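# Set the parts tote on top of the shelf unit

## Task

Get the tote of parts onto the shelf unit's flat top so it rests entirely within the top's edges and is held up by the shelf alone, not by the robot. Then open the grippers and move the robot away. The robot must not tip over or finish leaning.

## Robot and tools

ROBOT. A wheeled base with a vertical column, a tilting head and two six-joint arms (left and right), each ending in a two-finger gripper. Folded, as at the start, it is 0.73 m long, 0.62 m wide and 1.88 m tall, and its front sits 0.40 m ahead of the column. The base can drive forward or back and turn in place. It cannot move sideways. Cameras: cam_head_left, cam_head_right, cam_left_wrist, cam_right_wrist, nav_camera. A loose object may occasionally get nudged by something outside the robot.

FRAMES. The base frame has its origin on the floor under the column, midway between the drive wheels, with x forward, y to the left and z up. left_hand and right_hand are reported in this frame, in metres. Each is the point where the fingers meet, and the fingertips reach 8 mm past it. quat_wxyz maps (0,0,1) onto the finger direction, and the hand's y axis runs along the opening. The odometry frame is the base frame as it was when the scene began. base_odometry counts only wheel rotation, so slipping shows up as travel. Its heading runs -3.142 to 3.142, with left positive.

execute_actions. Argument "actions" is a list holding one action, or an empty list to just read state and images. "cameras" is an optional list of camera names. Omitted, null or ["all"] returns every camera, and [] returns none. An action may contain:
- base: exactly one key. translate_m is a straight drive relative to where the base last reported itself, in metres, forward positive, -3 to 3. rotate_rad is a turn in place relative to the current heading, in radians, counter-clockwise (left) positive, -3.2 to 3.2.
- joints: a single dictionary shared by both arms and the head, keyed by joint name, with absolute targets. head_tilt_rad ranges -0.61 to 1.308 (0 is about level, positive looks down). For each side (left_/right_): joint1_rad -2.879 to 2.879, joint2_rad 0 to 3.141, joint3_rad 0 to 3.019, joint4_rad -1.692 to 1.57, joint5_rad -1.57 to 1.57 (positive swings the hand toward the robot's right), joint6_rad -2.094 to 2.094 (positive rolls clockwise viewed from behind the hand), gripper_m 0 to 0.093 (fingertip gap in metres). The done-tolerances are ±0.03, ±0.045, ±0.14, ±0.09, ±0.055, ±0.03, ±0.035 and ±0.003 m for the gripper.
- speeds: optional caps for this action only. translate_m 0.05 to 0.8 m/s, rotate_rad 0.1 to 1 rad/s, with the maxima as defaults. It does not affect the arms. A base move needing more than 8.667 s at its cap is rejected. No action runs past 15 s.
Unknown keys or out-of-range numbers make the whole call be rejected, and nothing moves. Joints or base left out of an action may keep pursuing earlier targets. Once a result reports a stop, the remaining calls in that same reply do not run.

wait: "seconds" 0 to 10. It commands nothing and returns state and images. zoom_image: "camera" plus "region" [x0, y0, x1, y1] in pixels of that camera's latest full image, with the origin at the top-left, at most 504 by 504. finished_scene: "scene", the integer number of the current scene. It is final and reports success. Replying without any tool call also ends the run.

ARM GEOMETRY (approximate). With joint1 at -1.57 (left) or 1.57 (right) and joints 5 and 6 at 0, the arm moves in a vertical plane facing forward, 0.23 m beside the column. Let a = j2 - 0.35, b = 1.05 + j2 - j3 and c = b - j4 (c = 1.57 means fingers straight down). The hand point is then about 0.12 + 0.39 sin a + 0.38 cos b + 0.25 cos c m ahead and 1.46 + 0.39 cos a - 0.38 sin b - 0.25 sin c m up. For example, j2, j3, j4 = 0.93, 0.78, 0.14 gives 0.60 m ahead and 1.21 m up. In practice the hand lands up to 5 cm lower and nearer the column, or around 12 cm under heavy or far loads, so trust the reported hand positions (accurate to 1–3 cm). Reach is about 1 m from the shoulder, and the hand gets no lower than 0.47 m up, so the floor is out of reach.

LOADS with fingers pointing down, per arm: up to 3.2 kg near 0.4 m ahead at 0.65–1.2 m up; 2 kg out to 0.6 m at 0.65–1.25 m; 1 kg out to 0.8 m at 0.9–1.2 m; 0.3 kg out to 0.6 m at 0.65–1.6 m. A gripper holds roughly 2–6 kg depending on the surface. Overloaded arms, or loaded fingers flatter than about 1.2 rad below horizontal, sag and report time_out or off_target.

GRIPPER. Fingers are 7 cm long. Their outer width is the opening plus 1 cm at the tips and plus 5 cm at the base. The housing is 10 cm wide and 7 cm thick, and the wrist camera sticks out 11 cm on one side. To grasp, command an opening smaller than the object, and off_target is then expected. A reported opening staying 0.002 m or more above target means something is held. Fingers opening against bin walls can lift the bin.

RESULTS. base_status and joint_status give each motion's outcome: done, off_target, contact_stop (base only, after a wheel stall), time_out, not_followed, or limit_stop_at_motor_heat. "joint command not followed" plus a cause line means a self-collision check blocked that arm. To clear it, back each moved joint off by at least 0.05 rad, move the other arm, or drive away. on_its_own lists uncommanded behaviour, and "held at" there is a target, not a position. turned_by_wheels and turned_by_imu disagreeing by over about 4% and at least 0.05 rad means a collision or slip, so the heading is off. base_tilt is in degrees, with forward and right positive. motor_effort lists only left_wheel and right_wheel in percent, forward positive, with the peak in brackets. joint torques are noisy and offset. wheel_motors_off = 1 while the wheels are shut down.

CAUTIONS. Small target changes (under 0.03 rad, or 0.08 for j2/j3) may not move a joint. For gentle contact, step about 0.05 rad per call from your last target. A blocked arm keeps pushing and can overheat, worst with joint5 far over. To relieve it, resend its reported positions, though a held load then sinks slightly. MOTOR HOT appears at 85 °C. At 100 °C the arm and its gripper go limp and drop what they hold. After contact_stop, reverse 0.05 m before turning. A tabletop 0.30–1.20 m high can slide over the base and hit the column. About 3 s of hard wheel pushing shuts the wheels off for 2 s. Never let the arms strike or press on each other, especially near the centre line. Avoid drops, slams and knocking things over.

Each tool is called after "Request:" as a command line: name --argument value for each argument, lists and objects as JSON in quotes; but a table of rows of numbers goes row by row, as --pt "numbers of a row", without its own name.

## Session

Request:
execute_actions --actions '[]'

Scene clock: 0.00 s.
Joint torques (N m, as the arm reports them, + toward a larger angle): no reading
base_odometry: x=+0.000 y=+0.000 heading=+0.000 (m, m, rad; odometry frame)
turned_by_wheels: +0.000 (rad since the last result)
turned_by_imu: +0.000 (rad since the last result)
base_tilt: forward=+0.4 right=-0.4 (deg)
base_status: not commanded
joint_positions: head_tilt_rad=+0.860 left_joint1_rad=-1.561 left_joint2_rad=+0.886 left_joint3_rad=+0.420 left_joint4_rad=-0.980 left_joint5_rad=-0.022 left_joint6_rad=-0.064 left_gripper_m=+0.094 right_joint1_rad=+1.568 right_joint2_rad=+0.896 right_joint3_rad=+0.409 right_joint4_rad=-0.993 right_joint5_rad=-0.018 right_joint6_rad=-0.049 right_gripper_m=+0.095
joint_status: not commanded
wheel_motors_off: 0
motor_effort: left_wheel=+0 right_wheel=+1 (%)
left_hand: x=+0.1476 y=+0.2303 z=+1.2568 quat_wxyz=(+0.445, +0.027, -0.895, -0.027) (m; base frame)
right_hand: x=+0.1379 y=-0.2230 z=+1.2611 quat_wxyz=(+0.460, +0.016, -0.887, -0.018) (m; base frame)
pictures: cam_head_left, cam_head_right, cam_left_wrist, cam_right_wrist, nav_camera
Images, in order (width x height): cam_head_left 896x504, cam_head_right 896x504, cam_left_wrist 616x616, cam_right_wrist 616x616, nav_camera 896x504.

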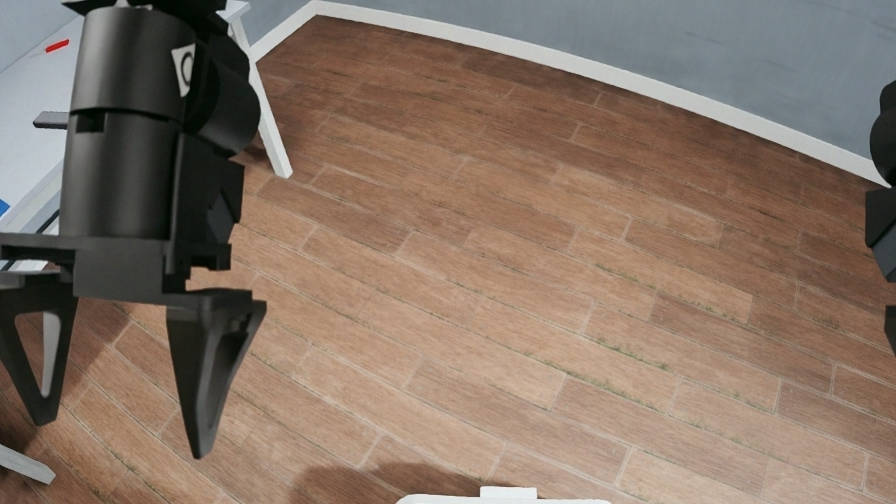

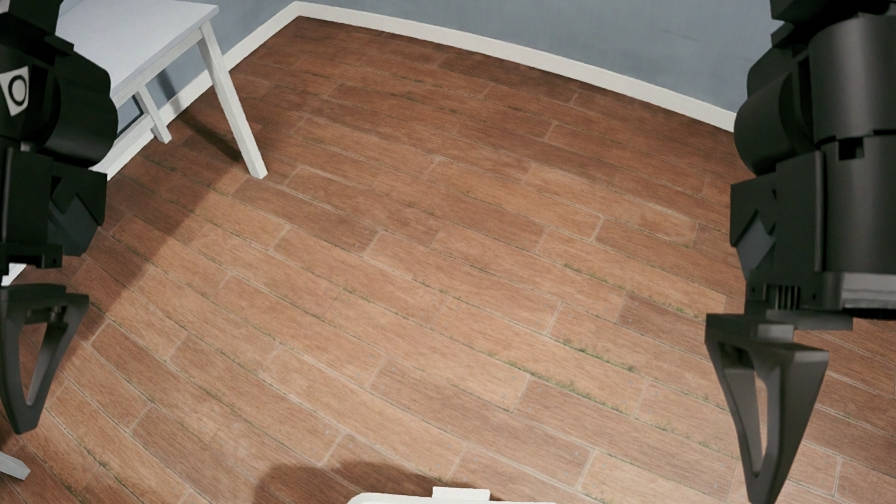

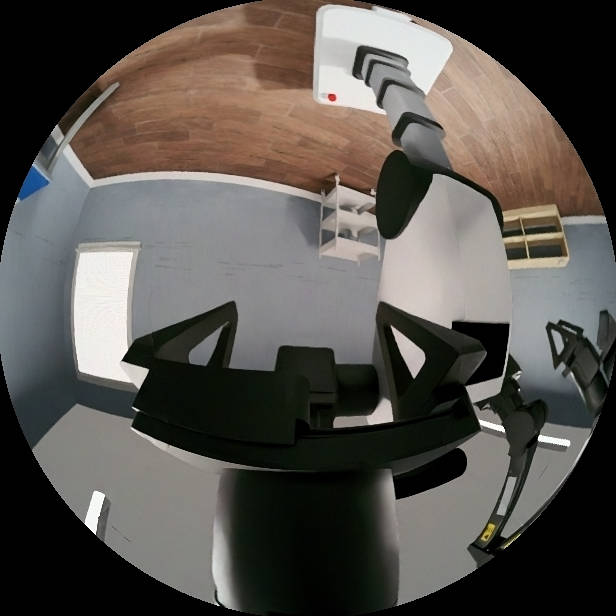

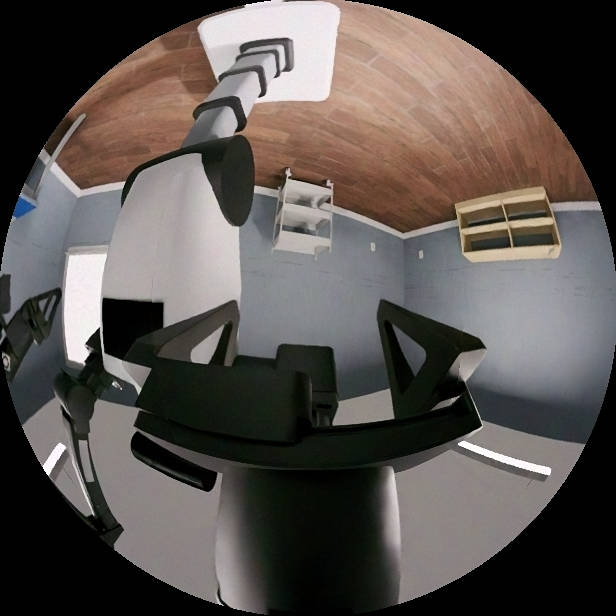

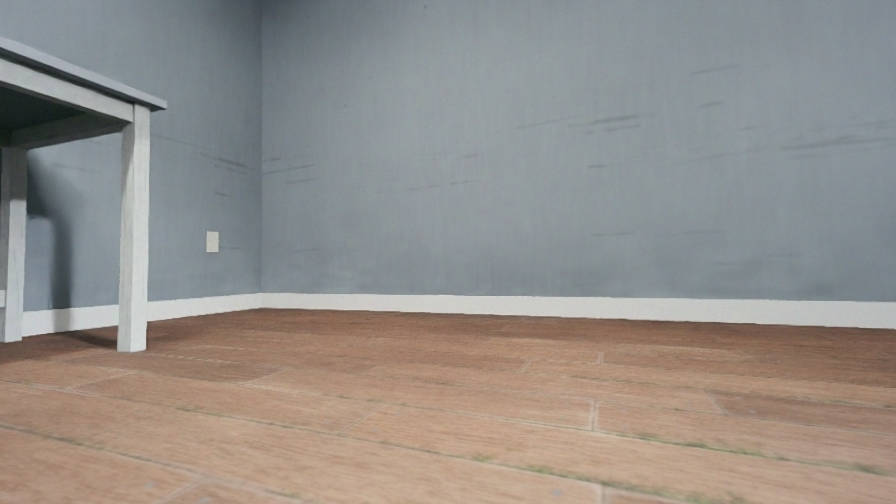

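Request:
execute_actions --actions '[{"base":{"rotate_rad":1.0},"joints":{"head_tilt_rad":0.6}}]' --cameras '["cam_head_left","cam_head_right","nav_camera"]'

Scene clock: 5.97 s.
Joint torques (N m, as the arm reports them, + toward a larger angle): left_arm=[ 0.28 -7.28 -0.53 -1.38 -0.13  0.05] | right_arm=[-0.86 -6.92 -0.8  -1.58 -0.03 -0.05]
base_odometry: x=+0.000 y=+0.000 heading=+1.000 (m, m, rad; odometry frame)
turned_by_wheels: +1.000 (rad since the last result)
turned_by_imu: +0.981 (rad since the last result)
base_tilt: forward=+0.4 right=-0.4 (deg)
base_status: done
joint_positions: head_tilt_rad=+0.617 left_joint1_rad=-1.561 left_joint2_rad=+0.886 left_joint3_rad=+0.420 left_joint4_rad=-0.980 left_joint5_rad=-0.022 left_joint6_rad=-0.064 left_gripper_m=+0.094 right_joint1_rad=+1.568 right_joint2_rad=+0.896 right_joint3_rad=+0.409 right_joint4_rad=-0.993 right_joint5_rad=-0.018 right_joint6_rad=-0.049 right_gripper_m=+0.095
joint_status: all done
wheel_motors_off: 0
motor_effort: left_wheel=+1(29) right_wheel=+1(27) (%)
left_hand: x=+0.1476 y=+0.2303 z=+1.2568 quat_wxyz=(+0.445, +0.027, -0.895, -0.027) (m; base frame)
right_hand: x=+0.1379 y=-0.2230 z=+1.2611 quat_wxyz=(+0.460, +0.016, -0.887, -0.018) (m; base frame)
pictures: cam_head_left, cam_head_right, nav_camera
Images, in order (width x height): cam_head_left 896x504, cam_head_right 896x504, nav_camera 896x504.

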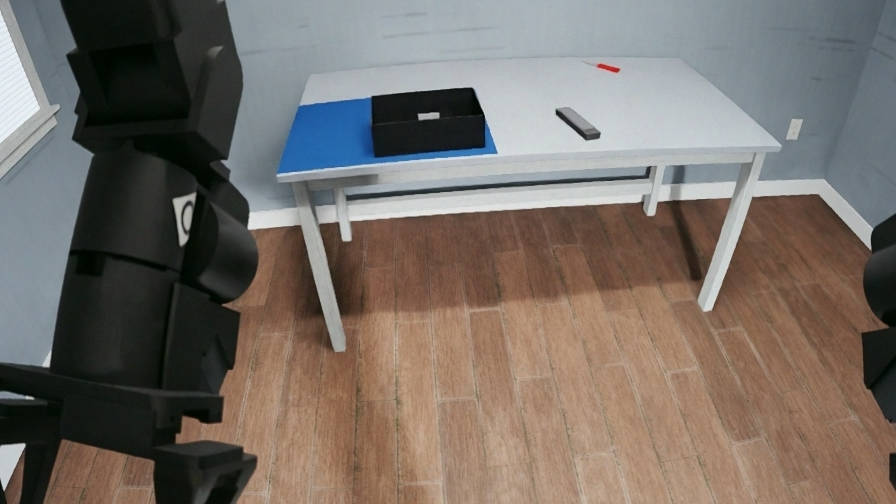

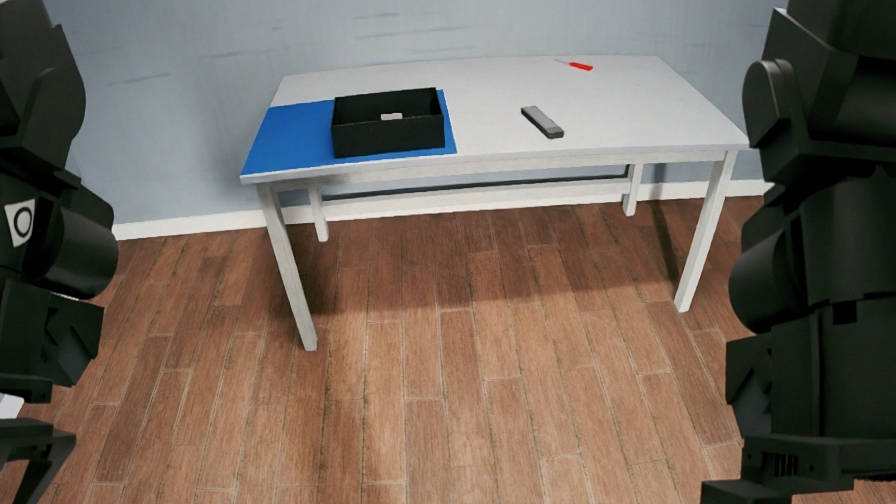

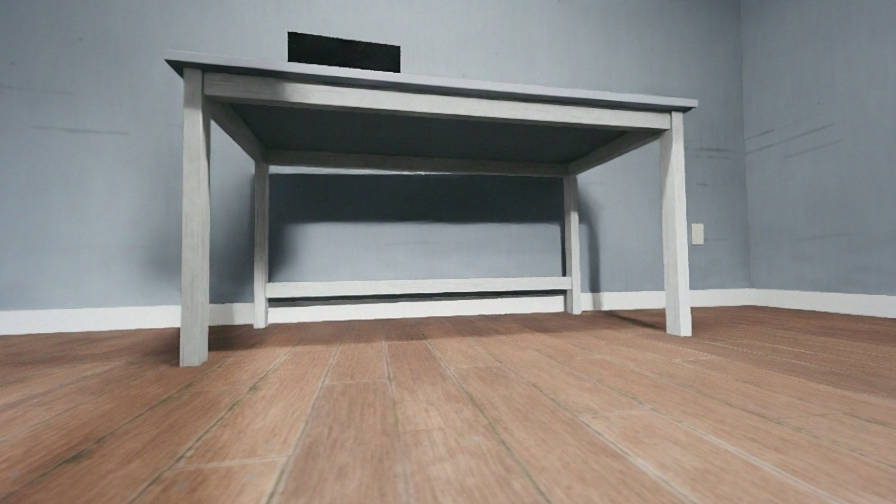

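Request:
execute_actions --actions '[{"base":{"rotate_rad":0.19},"joints":{"head_tilt_rad":0.8,"left_joint1_rad":-1.7,"left_joint2_rad":1.46,"left_joint3_rad":0.88,"left_joint4_rad":0.06,"left_joint6_rad":0,"right_joint1_rad":1.7,"right_joint2_rad":1.46,"right_joint3_rad":0.88,"right_joint4_rad":0.06,"right_joint6_rad":0}}]' --cameras '[]'

Request:
execute_actions --actions '[{"base":{"translate_m":0.6}}]'

Scene clock: 16.07 s.
Joint torques (N m, as the arm reports them, + toward a larger angle): left_arm=[ -0.95 -14.33  -0.07   1.11  -0.03   0.16] | right_arm=[  0.91 -14.28  -0.39   0.39  -0.11  -0.01]
base_odometry: x=+0.000 y=+0.000 heading=+1.189 (m, m, rad; odometry frame)
turned_by_wheels: +0.190 (rad since the last result)
turned_by_imu: +0.186 (rad since the last result)
base_tilt: forward=+0.4 right=-0.4 (deg)
base_status: done
joint_positions: head_tilt_rad=+0.802 left_joint1_rad=-1.704 left_joint2_rad=+1.467 left_joint3_rad=+0.879 left_joint4_rad=+0.047 left_joint5_rad=-0.022 left_joint6_rad=-0.009 left_gripper_m=+0.094 right_joint1_rad=+1.700 right_joint2_rad=+1.462 right_joint3_rad=+0.884 right_joint4_rad=+0.054 right_joint5_rad=-0.018 right_joint6_rad=-0.004 right_gripper_m=+0.095
joint_status: all done
wheel_motors_off: 0
motor_effort: left_wheel=-4(28) right_wheel=+2(23) (%)
left_hand: x=+0.4397 y=+0.1514 z=+1.0007 quat_wxyz=(+0.008, -0.030, -0.998, +0.046) (m; base frame)
right_hand: x=+0.4460 y=-0.1478 z=+1.0026 quat_wxyz=(+0.000, +0.034, -0.997, -0.065) (m; base frame)
pictures: none
No camera images: the call's "cameras" was empty. Leave "cameras" out to get every camera's image.

Scene clock: 18.80 s.
Joint torques (N m, as the arm reports them, + toward a larger angle): left_arm=[ -0.9  -13.93  -0.19   1.12  -0.04   0.16] | right_arm=[  0.96 -14.4   -0.23   0.35  -0.11  -0.01]
base_odometry: x=+0.223 y=+0.557 heading=+1.189 (m, m, rad; odometry frame)
turned_by_wheels: +0.000 (rad since the last result)
turned_by_imu: -0.004 (rad since the last result)
base_tilt: forward=+0.4 right=-0.4 (deg)
base_status: done
joint_positions: head_tilt_rad=+0.802 left_joint1_rad=-1.704 left_joint2_rad=+1.464 left_joint3_rad=+0.882 left_joint4_rad=+0.049 left_joint5_rad=-0.022 left_joint6_rad=-0.009 left_gripper_m=+0.094 right_joint1_rad=+1.700 right_joint2_rad=+1.461 right_joint3_rad=+0.882 right_joint4_rad=+0.055 right_joint5_rad=-0.018 right_joint6_rad=-0.004 right_gripper_m=+0.095
joint_status: not commanded
wheel_motors_off: 0
motor_effort: left_wheel=+1(51) right_wheel=+0(48) (%)
left_hand: x=+0.4428 y=+0.1513 z=+1.0015 quat_wxyz=(+0.005, -0.029, -0.998, +0.046) (m; base frame)
right_hand: x=+0.4458 y=-0.1478 z=+1.0029 quat_wxyz=(+0.000, +0.034, -0.997, -0.065) (m; base frame)
pictures: cam_head_left, cam_head_right, cam_left_wrist, cam_right_wrist, nav_camera
Images, in order (width x height): cam_head_left 896x504, cam_head_right 896x504, cam_left_wrist 616x616, cam_right_wrist 616x616, nav_camera 896x504.

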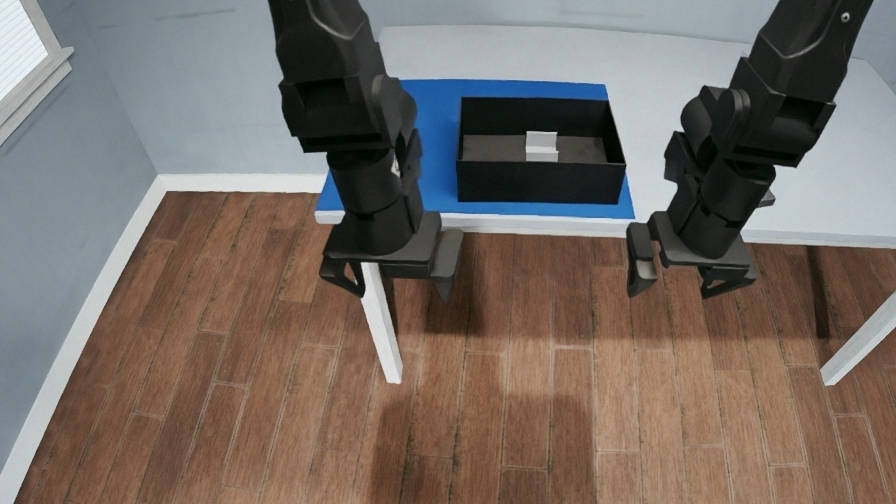

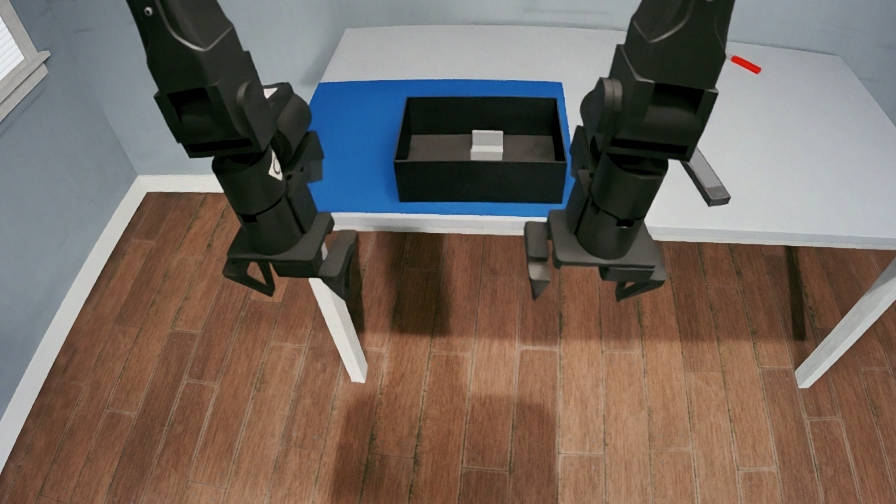

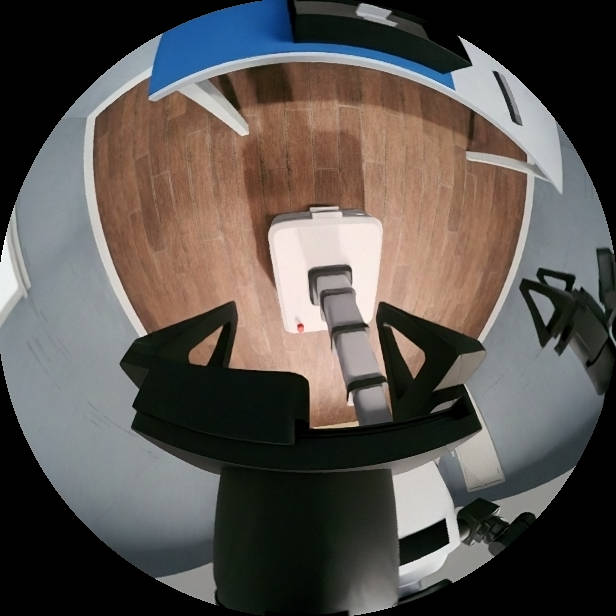

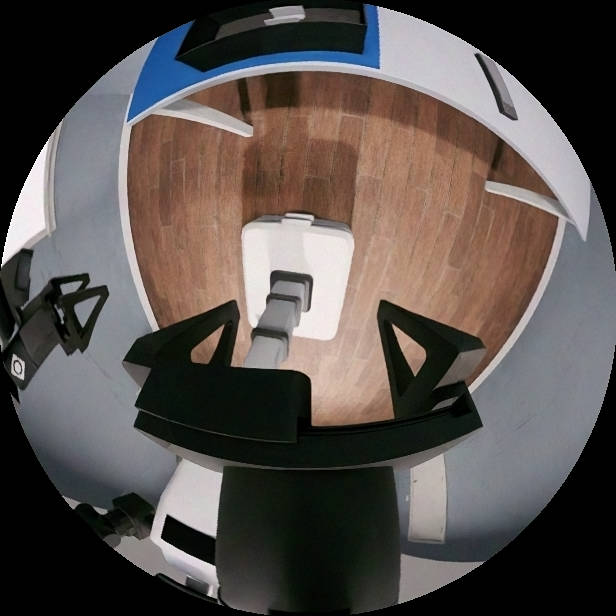

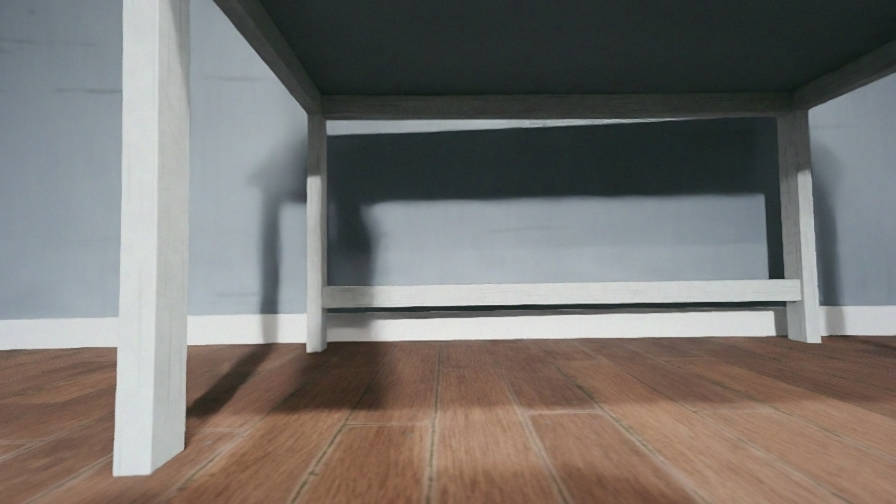

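Request:
execute_actions --actions '[{"base":{"rotate_rad":-0.04}}]' --cameras '[]'

Request:
execute_actions --actions '[{"base":{"translate_m":0.4},"joints":{"head_tilt_rad":1.0}}]'

Scene clock: 23.17 s.
Joint torques (N m, as the arm reports them, + toward a larger angle): left_arm=[ -1.23 -14.21  -0.21   1.1   -0.04   0.16] | right_arm=[  1.35 -14.6   -0.23   0.32  -0.11  -0.01]
base_odometry: x=+0.223 y=+0.557 heading=+1.150 (m, m, rad; odometry frame)
turned_by_wheels: -0.039 (rad since the last result)
turned_by_imu: -0.039 (rad since the last result)
base_tilt: forward=+0.4 right=-0.4 (deg)
base_status: done
joint_positions: head_tilt_rad=+0.802 left_joint1_rad=-1.703 left_joint2_rad=+1.464 left_joint3_rad=+0.882 left_joint4_rad=+0.049 left_joint5_rad=-0.022 left_joint6_rad=-0.009 left_gripper_m=+0.094 right_joint1_rad=+1.700 right_joint2_rad=+1.461 right_joint3_rad=+0.882 right_joint4_rad=+0.055 right_joint5_rad=-0.018 right_joint6_rad=-0.004 right_gripper_m=+0.095
joint_status: not commanded
wheel_motors_off: 0
motor_effort: left_wheel=+1(36) right_wheel=+0(31) (%)
left_hand: x=+0.4429 y=+0.1519 z=+1.0015 quat_wxyz=(+0.005, -0.029, -0.999, +0.046) (m; base frame)
right_hand: x=+0.4458 y=-0.1478 z=+1.0029 quat_wxyz=(+0.000, +0.034, -0.997, -0.065) (m; base frame)
pictures: none
No camera images: the call's "cameras" was empty. Leave "cameras" out to get every camera's image.

Scene clock: 25.47 s.
Joint torques (N m, as the arm reports them, + toward a larger angle): left_arm=[ -0.97 -14.08  -0.2    1.13  -0.05   0.16] | right_arm=[  0.95 -14.51  -0.17   0.34  -0.11  -0.02]
base_odometry: x=+0.387 y=+0.922 heading=+1.150 (m, m, rad; odometry frame)
turned_by_wheels: +0.000 (rad since the last result)
turned_by_imu: -0.003 (rad since the last result)
base_tilt: forward=+0.4 right=-0.4 (deg)
base_status: done
joint_positions: head_tilt_rad=+1.000 left_joint1_rad=-1.703 left_joint2_rad=+1.463 left_joint3_rad=+0.882 left_joint4_rad=+0.049 left_joint5_rad=-0.022 left_joint6_rad=-0.009 left_gripper_m=+0.094 right_joint1_rad=+1.700 right_joint2_rad=+1.461 right_joint3_rad=+0.882 right_joint4_rad=+0.055 right_joint5_rad=-0.018 right_joint6_rad=-0.004 right_gripper_m=+0.095
joint_status: all done
wheel_motors_off: 0
motor_effort: left_wheel=+0(41) right_wheel=+0(49) (%)
left_hand: x=+0.4430 y=+0.1519 z=+1.0017 quat_wxyz=(+0.004, -0.029, -0.999, +0.046) (m; base frame)
right_hand: x=+0.4455 y=-0.1478 z=+1.0029 quat_wxyz=(+0.000, +0.034, -0.997, -0.065) (m; base frame)
pictures: cam_head_left, cam_head_right, cam_left_wrist, cam_right_wrist, nav_camera
Images, in order (width x height): cam_head_left 896x504, cam_head_right 896x504, cam_left_wrist 616x616, cam_right_wrist 616x616, nav_camera 896x504.

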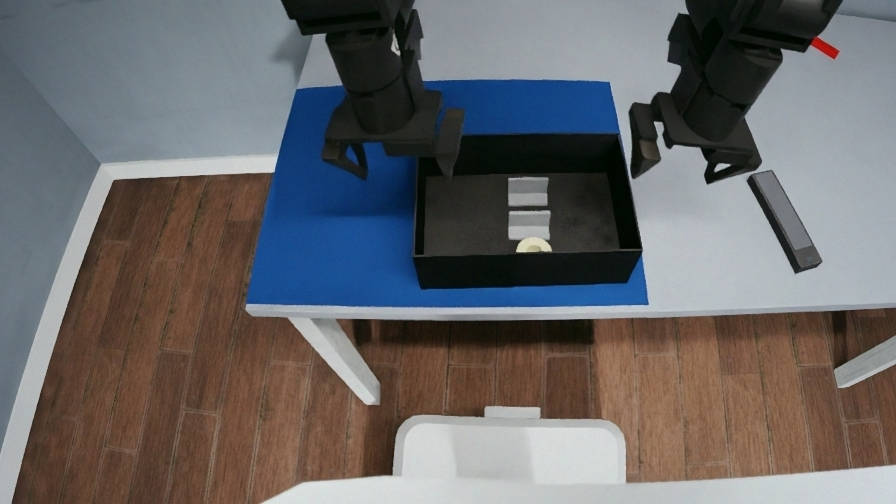

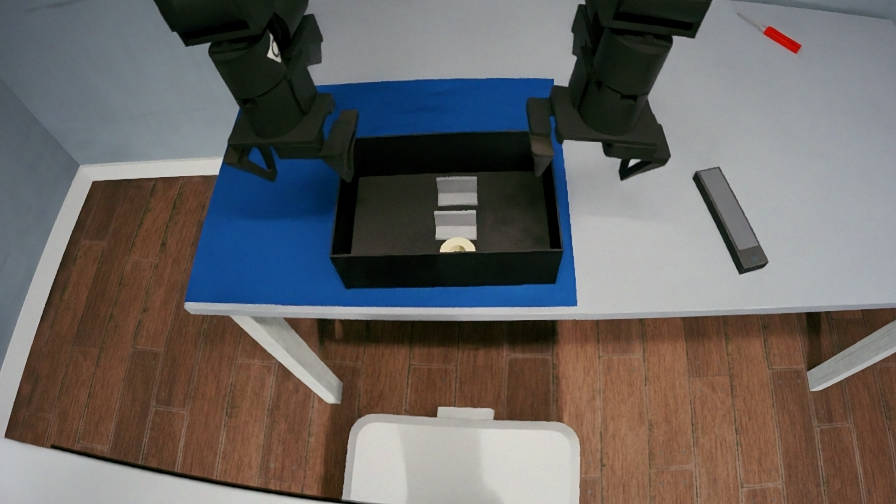

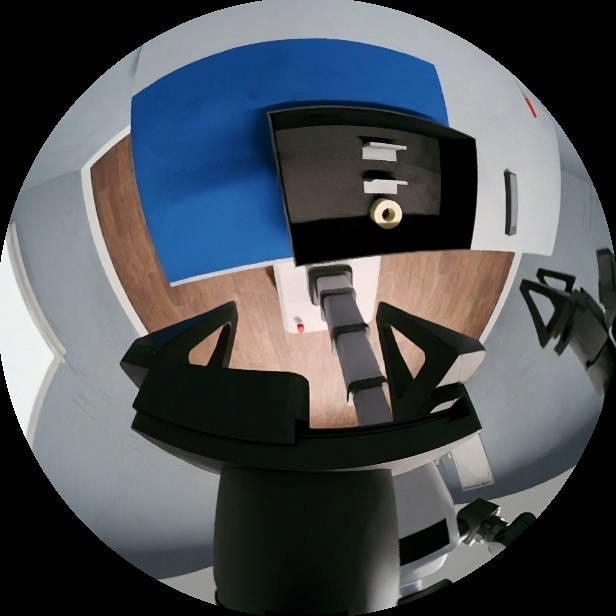

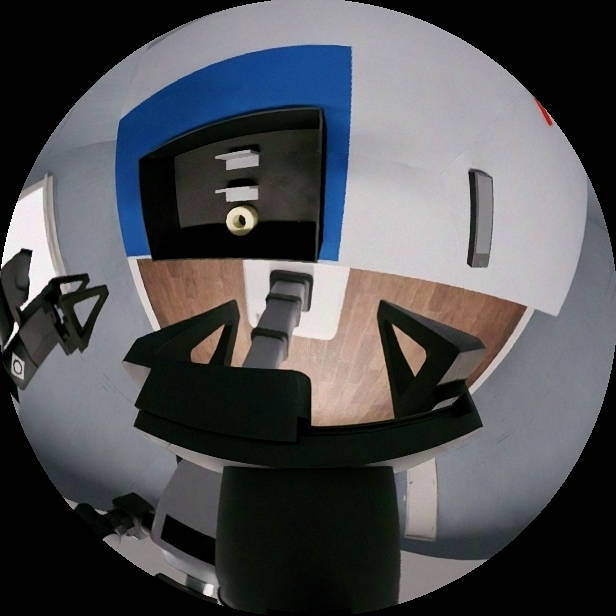

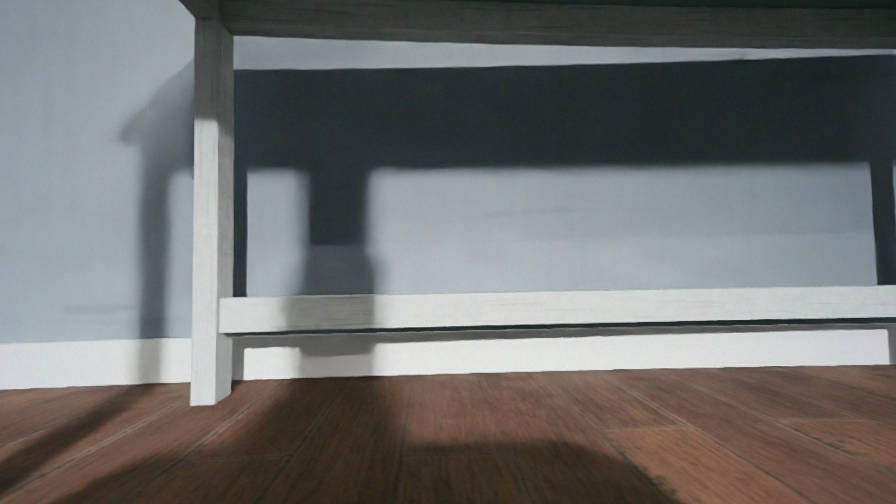

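Request:
execute_actions --actions '[{"base":{"translate_m":0.08},"joints":{"left_joint1_rad":-1.67,"left_joint2_rad":1.82,"left_joint3_rad":1.15,"left_joint4_rad":0.15,"right_joint1_rad":1.67,"right_joint2_rad":1.82,"right_joint3_rad":1.15,"right_joint4_rad":0.15}}]' --cameras '["cam_head_left","cam_left_wrist","cam_right_wrist"]'

Scene clock: 31.87 s.
Joint torques (N m, as the arm reports them, + toward a larger angle): left_arm=[ -1.08 -15.32  -0.93   0.85  -0.07   0.16] | right_arm=[  0.74 -15.27  -1.03   0.16  -0.09  -0.01]
base_odometry: x=+0.420 y=+0.995 heading=+1.150 (m, m, rad; odometry frame)
turned_by_wheels: +0.000 (rad since the last result)
turned_by_imu: -0.001 (rad since the last result)
base_tilt: forward=+0.4 right=-0.4 (deg)
base_status: done
joint_positions: head_tilt_rad=+1.001 left_joint1_rad=-1.672 left_joint2_rad=+1.829 left_joint3_rad=+1.151 left_joint4_rad=+0.145 left_joint5_rad=-0.022 left_joint6_rad=-0.009 left_gripper_m=+0.094 right_joint1_rad=+1.672 right_joint2_rad=+1.825 right_joint3_rad=+1.149 right_joint4_rad=+0.150 right_joint5_rad=-0.018 right_joint6_rad=-0.004 right_gripper_m=+0.095
joint_status: all done
wheel_motors_off: 0
motor_effort: left_wheel=+1(39) right_wheel=+0(35) (%)
left_hand: x=+0.4446 y=+0.1580 z=+0.8695 quat_wxyz=(+0.005, -0.021, -0.999, +0.033) (m; base frame)
right_hand: x=+0.4461 y=-0.1522 z=+0.8713 quat_wxyz=(+0.002, +0.028, -0.998, -0.053) (m; base frame)
pictures: cam_head_left, cam_left_wrist, cam_right_wrist
Images, in order (width x height): cam_head_left 896x504, cam_left_wrist 616x616, cam_right_wrist 616x616.

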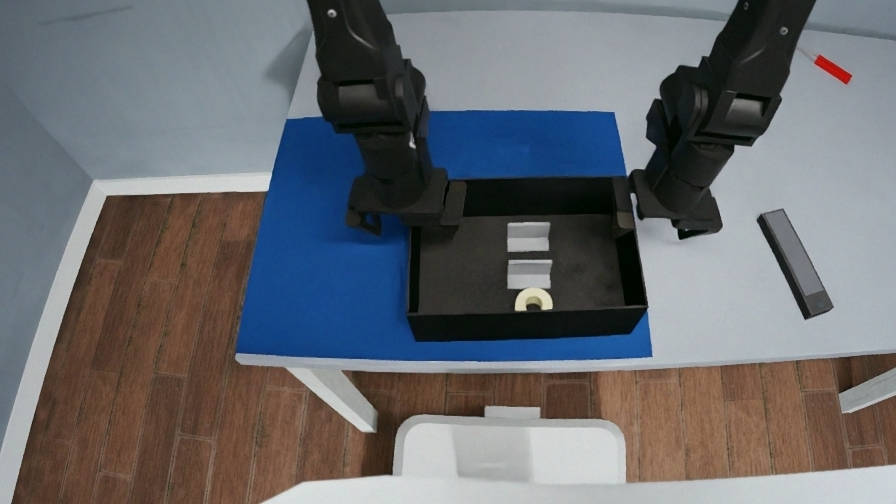

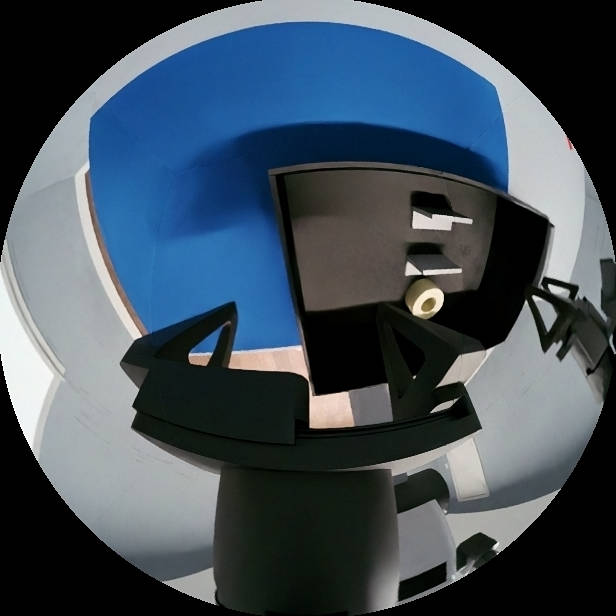

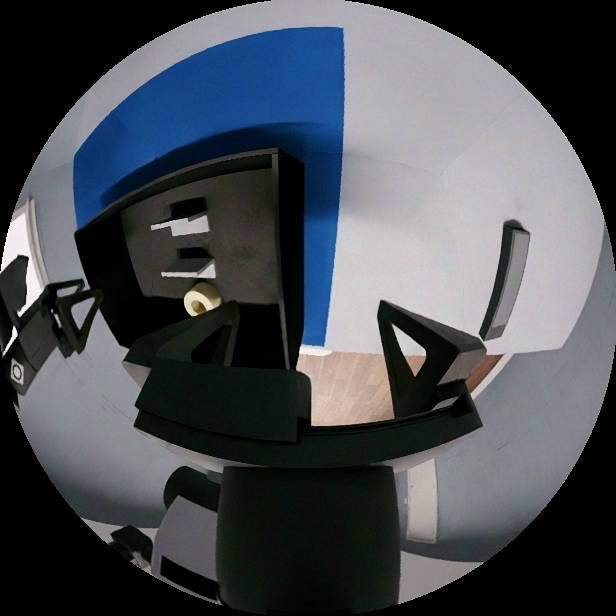

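Request:
execute_actions --actions '[{"joints":{"left_joint2_rad":2.0,"left_joint3_rad":1.33,"right_joint1_rad":1.705,"right_joint2_rad":2.0,"right_joint3_rad":1.33}}]' --cameras '["cam_head_left","cam_left_wrist","cam_right_wrist"]'

Scene clock: 36.93 s.
Joint torques (N m, as the arm reports them, + toward a larger angle): left_arm=[ -1.6  -15.02  -0.71   0.83  -0.06   0.16] | right_arm=[  1.84 -15.48  -0.63   0.16  -0.11  -0.01]
base_odometry: x=+0.420 y=+0.995 heading=+1.150 (m, m, rad; odometry frame)
turned_by_wheels: +0.000 (rad since the last result)
turned_by_imu: -0.001 (rad since the last result)
base_tilt: forward=+0.4 right=-0.4 (deg)
base_status: not commanded
joint_positions: head_tilt_rad=+1.001 left_joint1_rad=-1.672 left_joint2_rad=+2.006 left_joint3_rad=+1.328 left_joint4_rad=+0.145 left_joint5_rad=-0.022 left_joint6_rad=-0.009 left_gripper_m=+0.094 right_joint1_rad=+1.705 right_joint2_rad=+2.004 right_joint3_rad=+1.328 right_joint4_rad=+0.150 right_joint5_rad=-0.018 right_joint6_rad=-0.004 right_gripper_m=+0.095
joint_status: all done
wheel_motors_off: 0
motor_effort: left_wheel=-2(1) right_wheel=-1(2) (%)
left_hand: x=+0.4437 y=+0.1520 z=+0.8017 quat_wxyz=(+0.005, -0.021, -0.999, +0.033) (m; base frame)
right_hand: x=+0.4446 y=-0.1217 z=+0.8054 quat_wxyz=(+0.002, +0.036, -0.997, -0.067) (m; base frame)
pictures: cam_head_left, cam_left_wrist, cam_right_wrist
Images, in order (width x height): cam_head_left 896x504, cam_left_wrist 616x616, cam_right_wrist 616x616.

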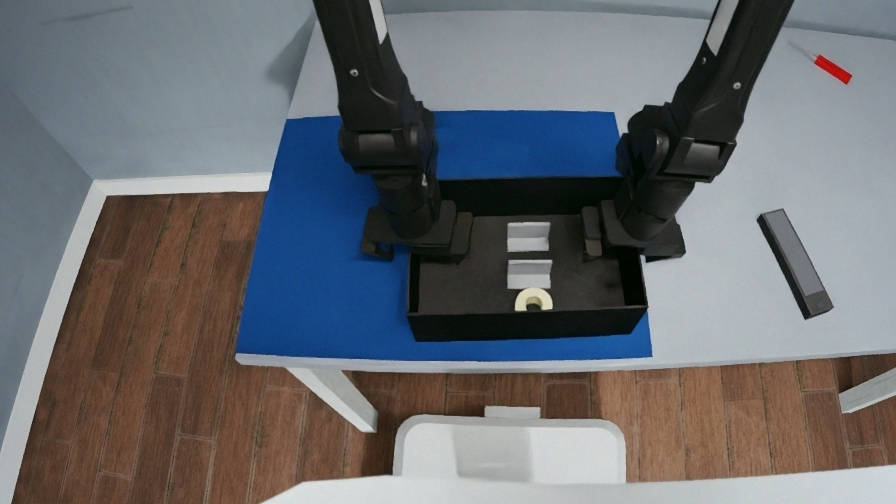

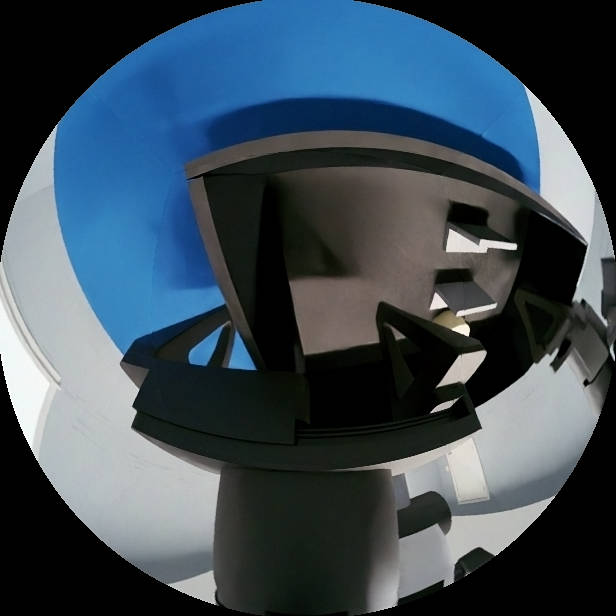

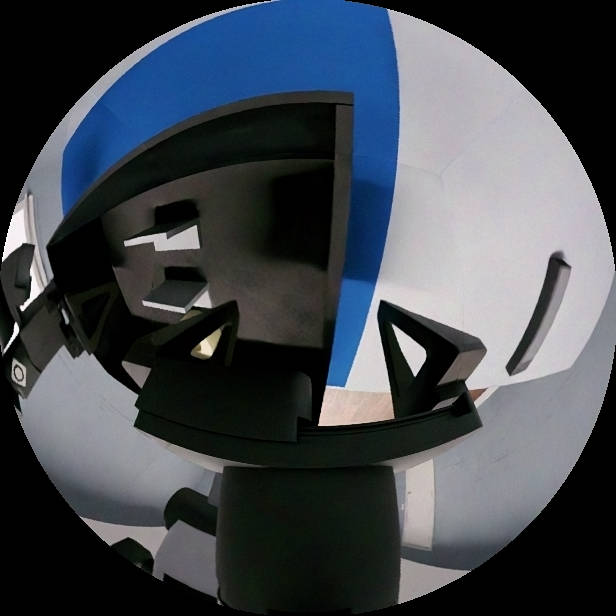

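Request:
execute_actions --actions '[{"joints":{"left_joint1_rad":-1.645,"left_joint6_rad":-0.13,"right_joint6_rad":0.06,"left_gripper_m":0,"right_gripper_m":0}}]' --cameras '["cam_left_wrist","cam_right_wrist"]'

Request:
execute_actions --actions '[{"joints":{"left_joint1_rad":-1.66,"left_joint2_rad":1.65,"left_joint3_rad":1.0,"right_joint1_rad":1.72,"right_joint2_rad":1.65,"right_joint3_rad":1.0,"left_gripper_m":0,"right_gripper_m":0}}]' --cameras '["cam_head_left","cam_left_wrist","cam_right_wrist"]'

Scene clock: 46.83 s.
Joint torques (N m, as the arm reports them, + toward a larger angle): left_arm=[ -0.5  -14.72  -0.56   0.83   0.78  -0.04] | right_arm=[  1.63 -15.61  -0.74   0.16  -2.18   0.19]
base_odometry: x=+0.420 y=+0.995 heading=+1.150 (m, m, rad; odometry frame)
turned_by_wheels: +0.000 (rad since the last result)
turned_by_imu: -0.001 (rad since the last result)
base_tilt: forward=+0.4 right=-0.4 (deg)
base_status: not commanded
joint_positions: head_tilt_rad=+1.001 left_joint1_rad=-1.656 left_joint2_rad=+2.001 left_joint3_rad=+1.327 left_joint4_rad=+0.145 left_joint5_rad=-0.043 left_joint6_rad=-0.120 left_gripper_m=+0.003 right_joint1_rad=+1.708 right_joint2_rad=+2.004 right_joint3_rad=+1.328 right_joint4_rad=+0.150 right_joint5_rad=+0.045 right_joint6_rad=+0.033 right_gripper_m=+0.004
joint_status: right_gripper_m off_target (ended at +0.004, target +0.000); the others done
wheel_motors_off: 0
motor_effort: left_wheel=+2(2) right_wheel=+1(1) (%)
left_hand: x=+0.4477 y=+0.1676 z=+0.8025 quat_wxyz=(+0.003, +0.039, -0.999, +0.015) (m; base frame)
right_hand: x=+0.4451 y=-0.1298 z=+0.8046 quat_wxyz=(+0.001, +0.018, -0.999, -0.037) (m; base frame)
pictures: cam_left_wrist, cam_right_wrist
Images, in order (width x height): cam_left_wrist 616x616, cam_right_wrist 616x616.

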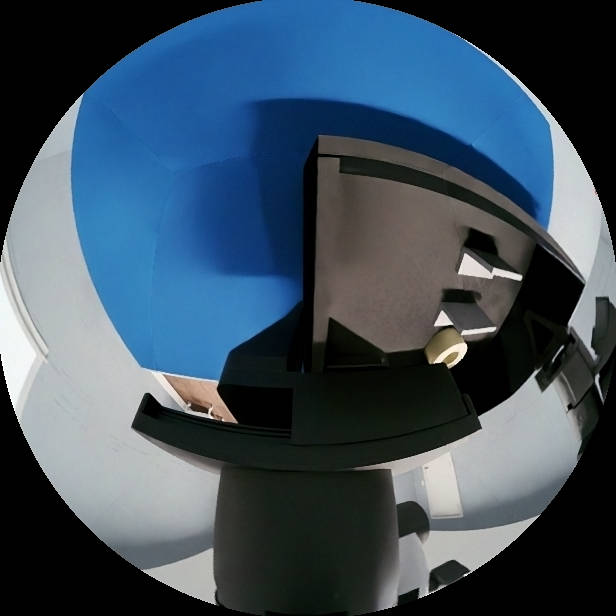

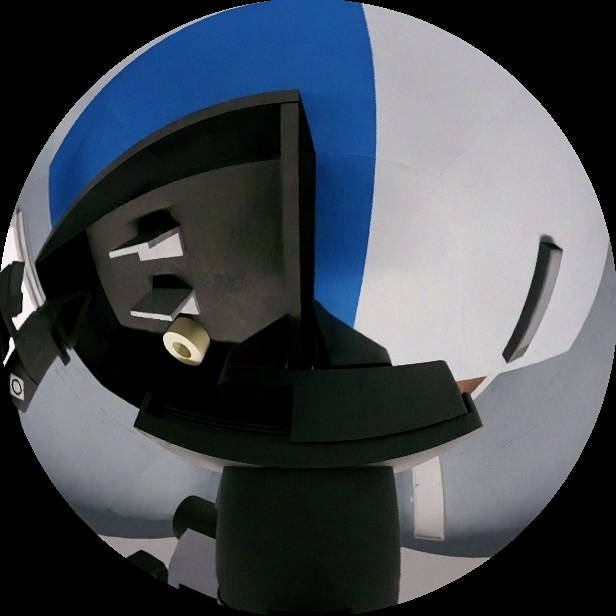

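Scene clock: 48.03 s.
Joint torques (N m, as the arm reports them, + toward a larger angle): left_arm=[  0.4  -13.8   -0.88   0.88   1.9    0.08] | right_arm=[  0.32 -15.51  -1.31   0.12  -2.47   0.15]
base_odometry: x=+0.420 y=+0.995 heading=+1.150 (m, m, rad; odometry frame)
turned_by_wheels: +0.000 (rad since the last result)
turned_by_imu: +0.000 (rad since the last result)
base_tilt: forward=+0.3 right=-0.5 (deg)
base_status: not commanded
joint_positions: head_tilt_rad=+1.001 left_joint1_rad=-1.682 left_joint2_rad=+1.643 left_joint3_rad=+1.006 left_joint4_rad=+0.145 left_joint5_rad=-0.070 left_joint6_rad=-0.131 left_gripper_m=+0.003 right_joint1_rad=+1.731 right_joint2_rad=+1.656 right_joint3_rad=+1.013 right_joint4_rad=+0.152 right_joint5_rad=+0.053 right_joint6_rad=+0.038 right_gripper_m=+0.004
joint_status: right_gripper_m off_target (ended at +0.004, target +0.000); the others done
wheel_motors_off: 0
motor_effort: left_wheel=+1(3) right_wheel=-1(1) (%)
left_hand: x=+0.4574 y=+0.1653 z=+0.9377 quat_wxyz=(-0.016, +0.039, -0.999, +0.015) (m; base frame)
right_hand: x=+0.4547 y=-0.1320 z=+0.9366 quat_wxyz=(-0.016, +0.019, -0.999, -0.044) (m; base frame)
pictures: cam_head_left, cam_left_wrist, cam_right_wrist
Images, in order (width x height): cam_head_left 896x504, cam_left_wrist 616x616, cam_right_wrist 616x616.

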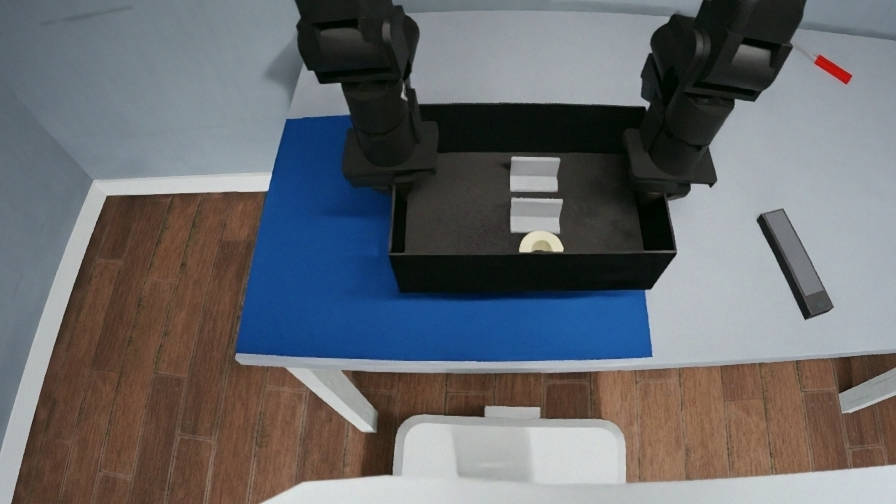

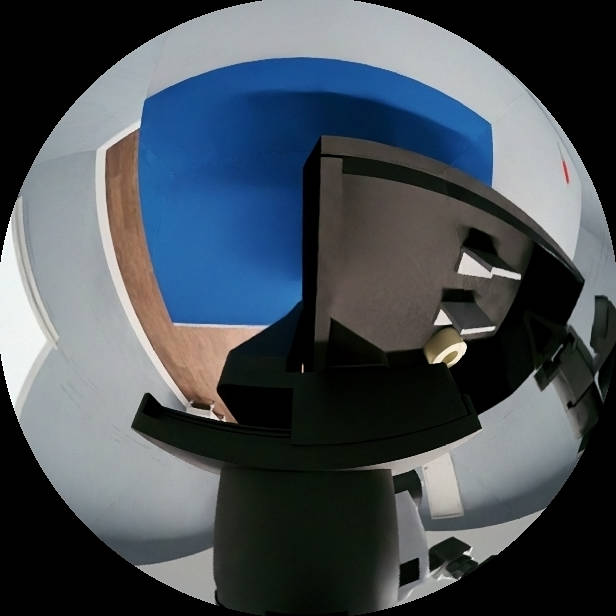

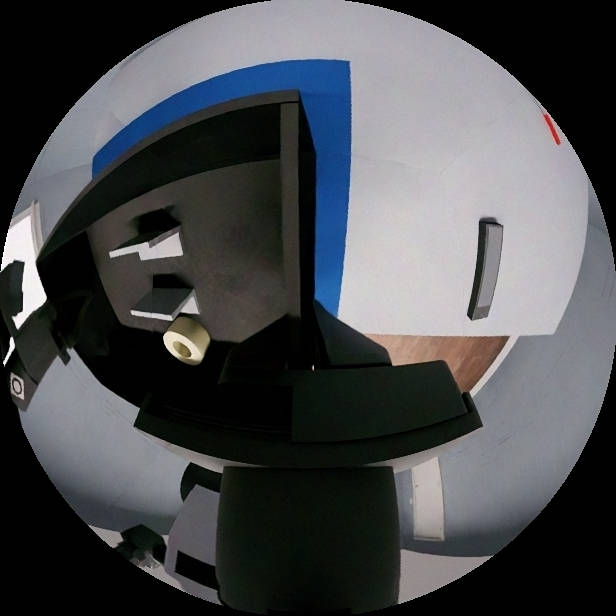

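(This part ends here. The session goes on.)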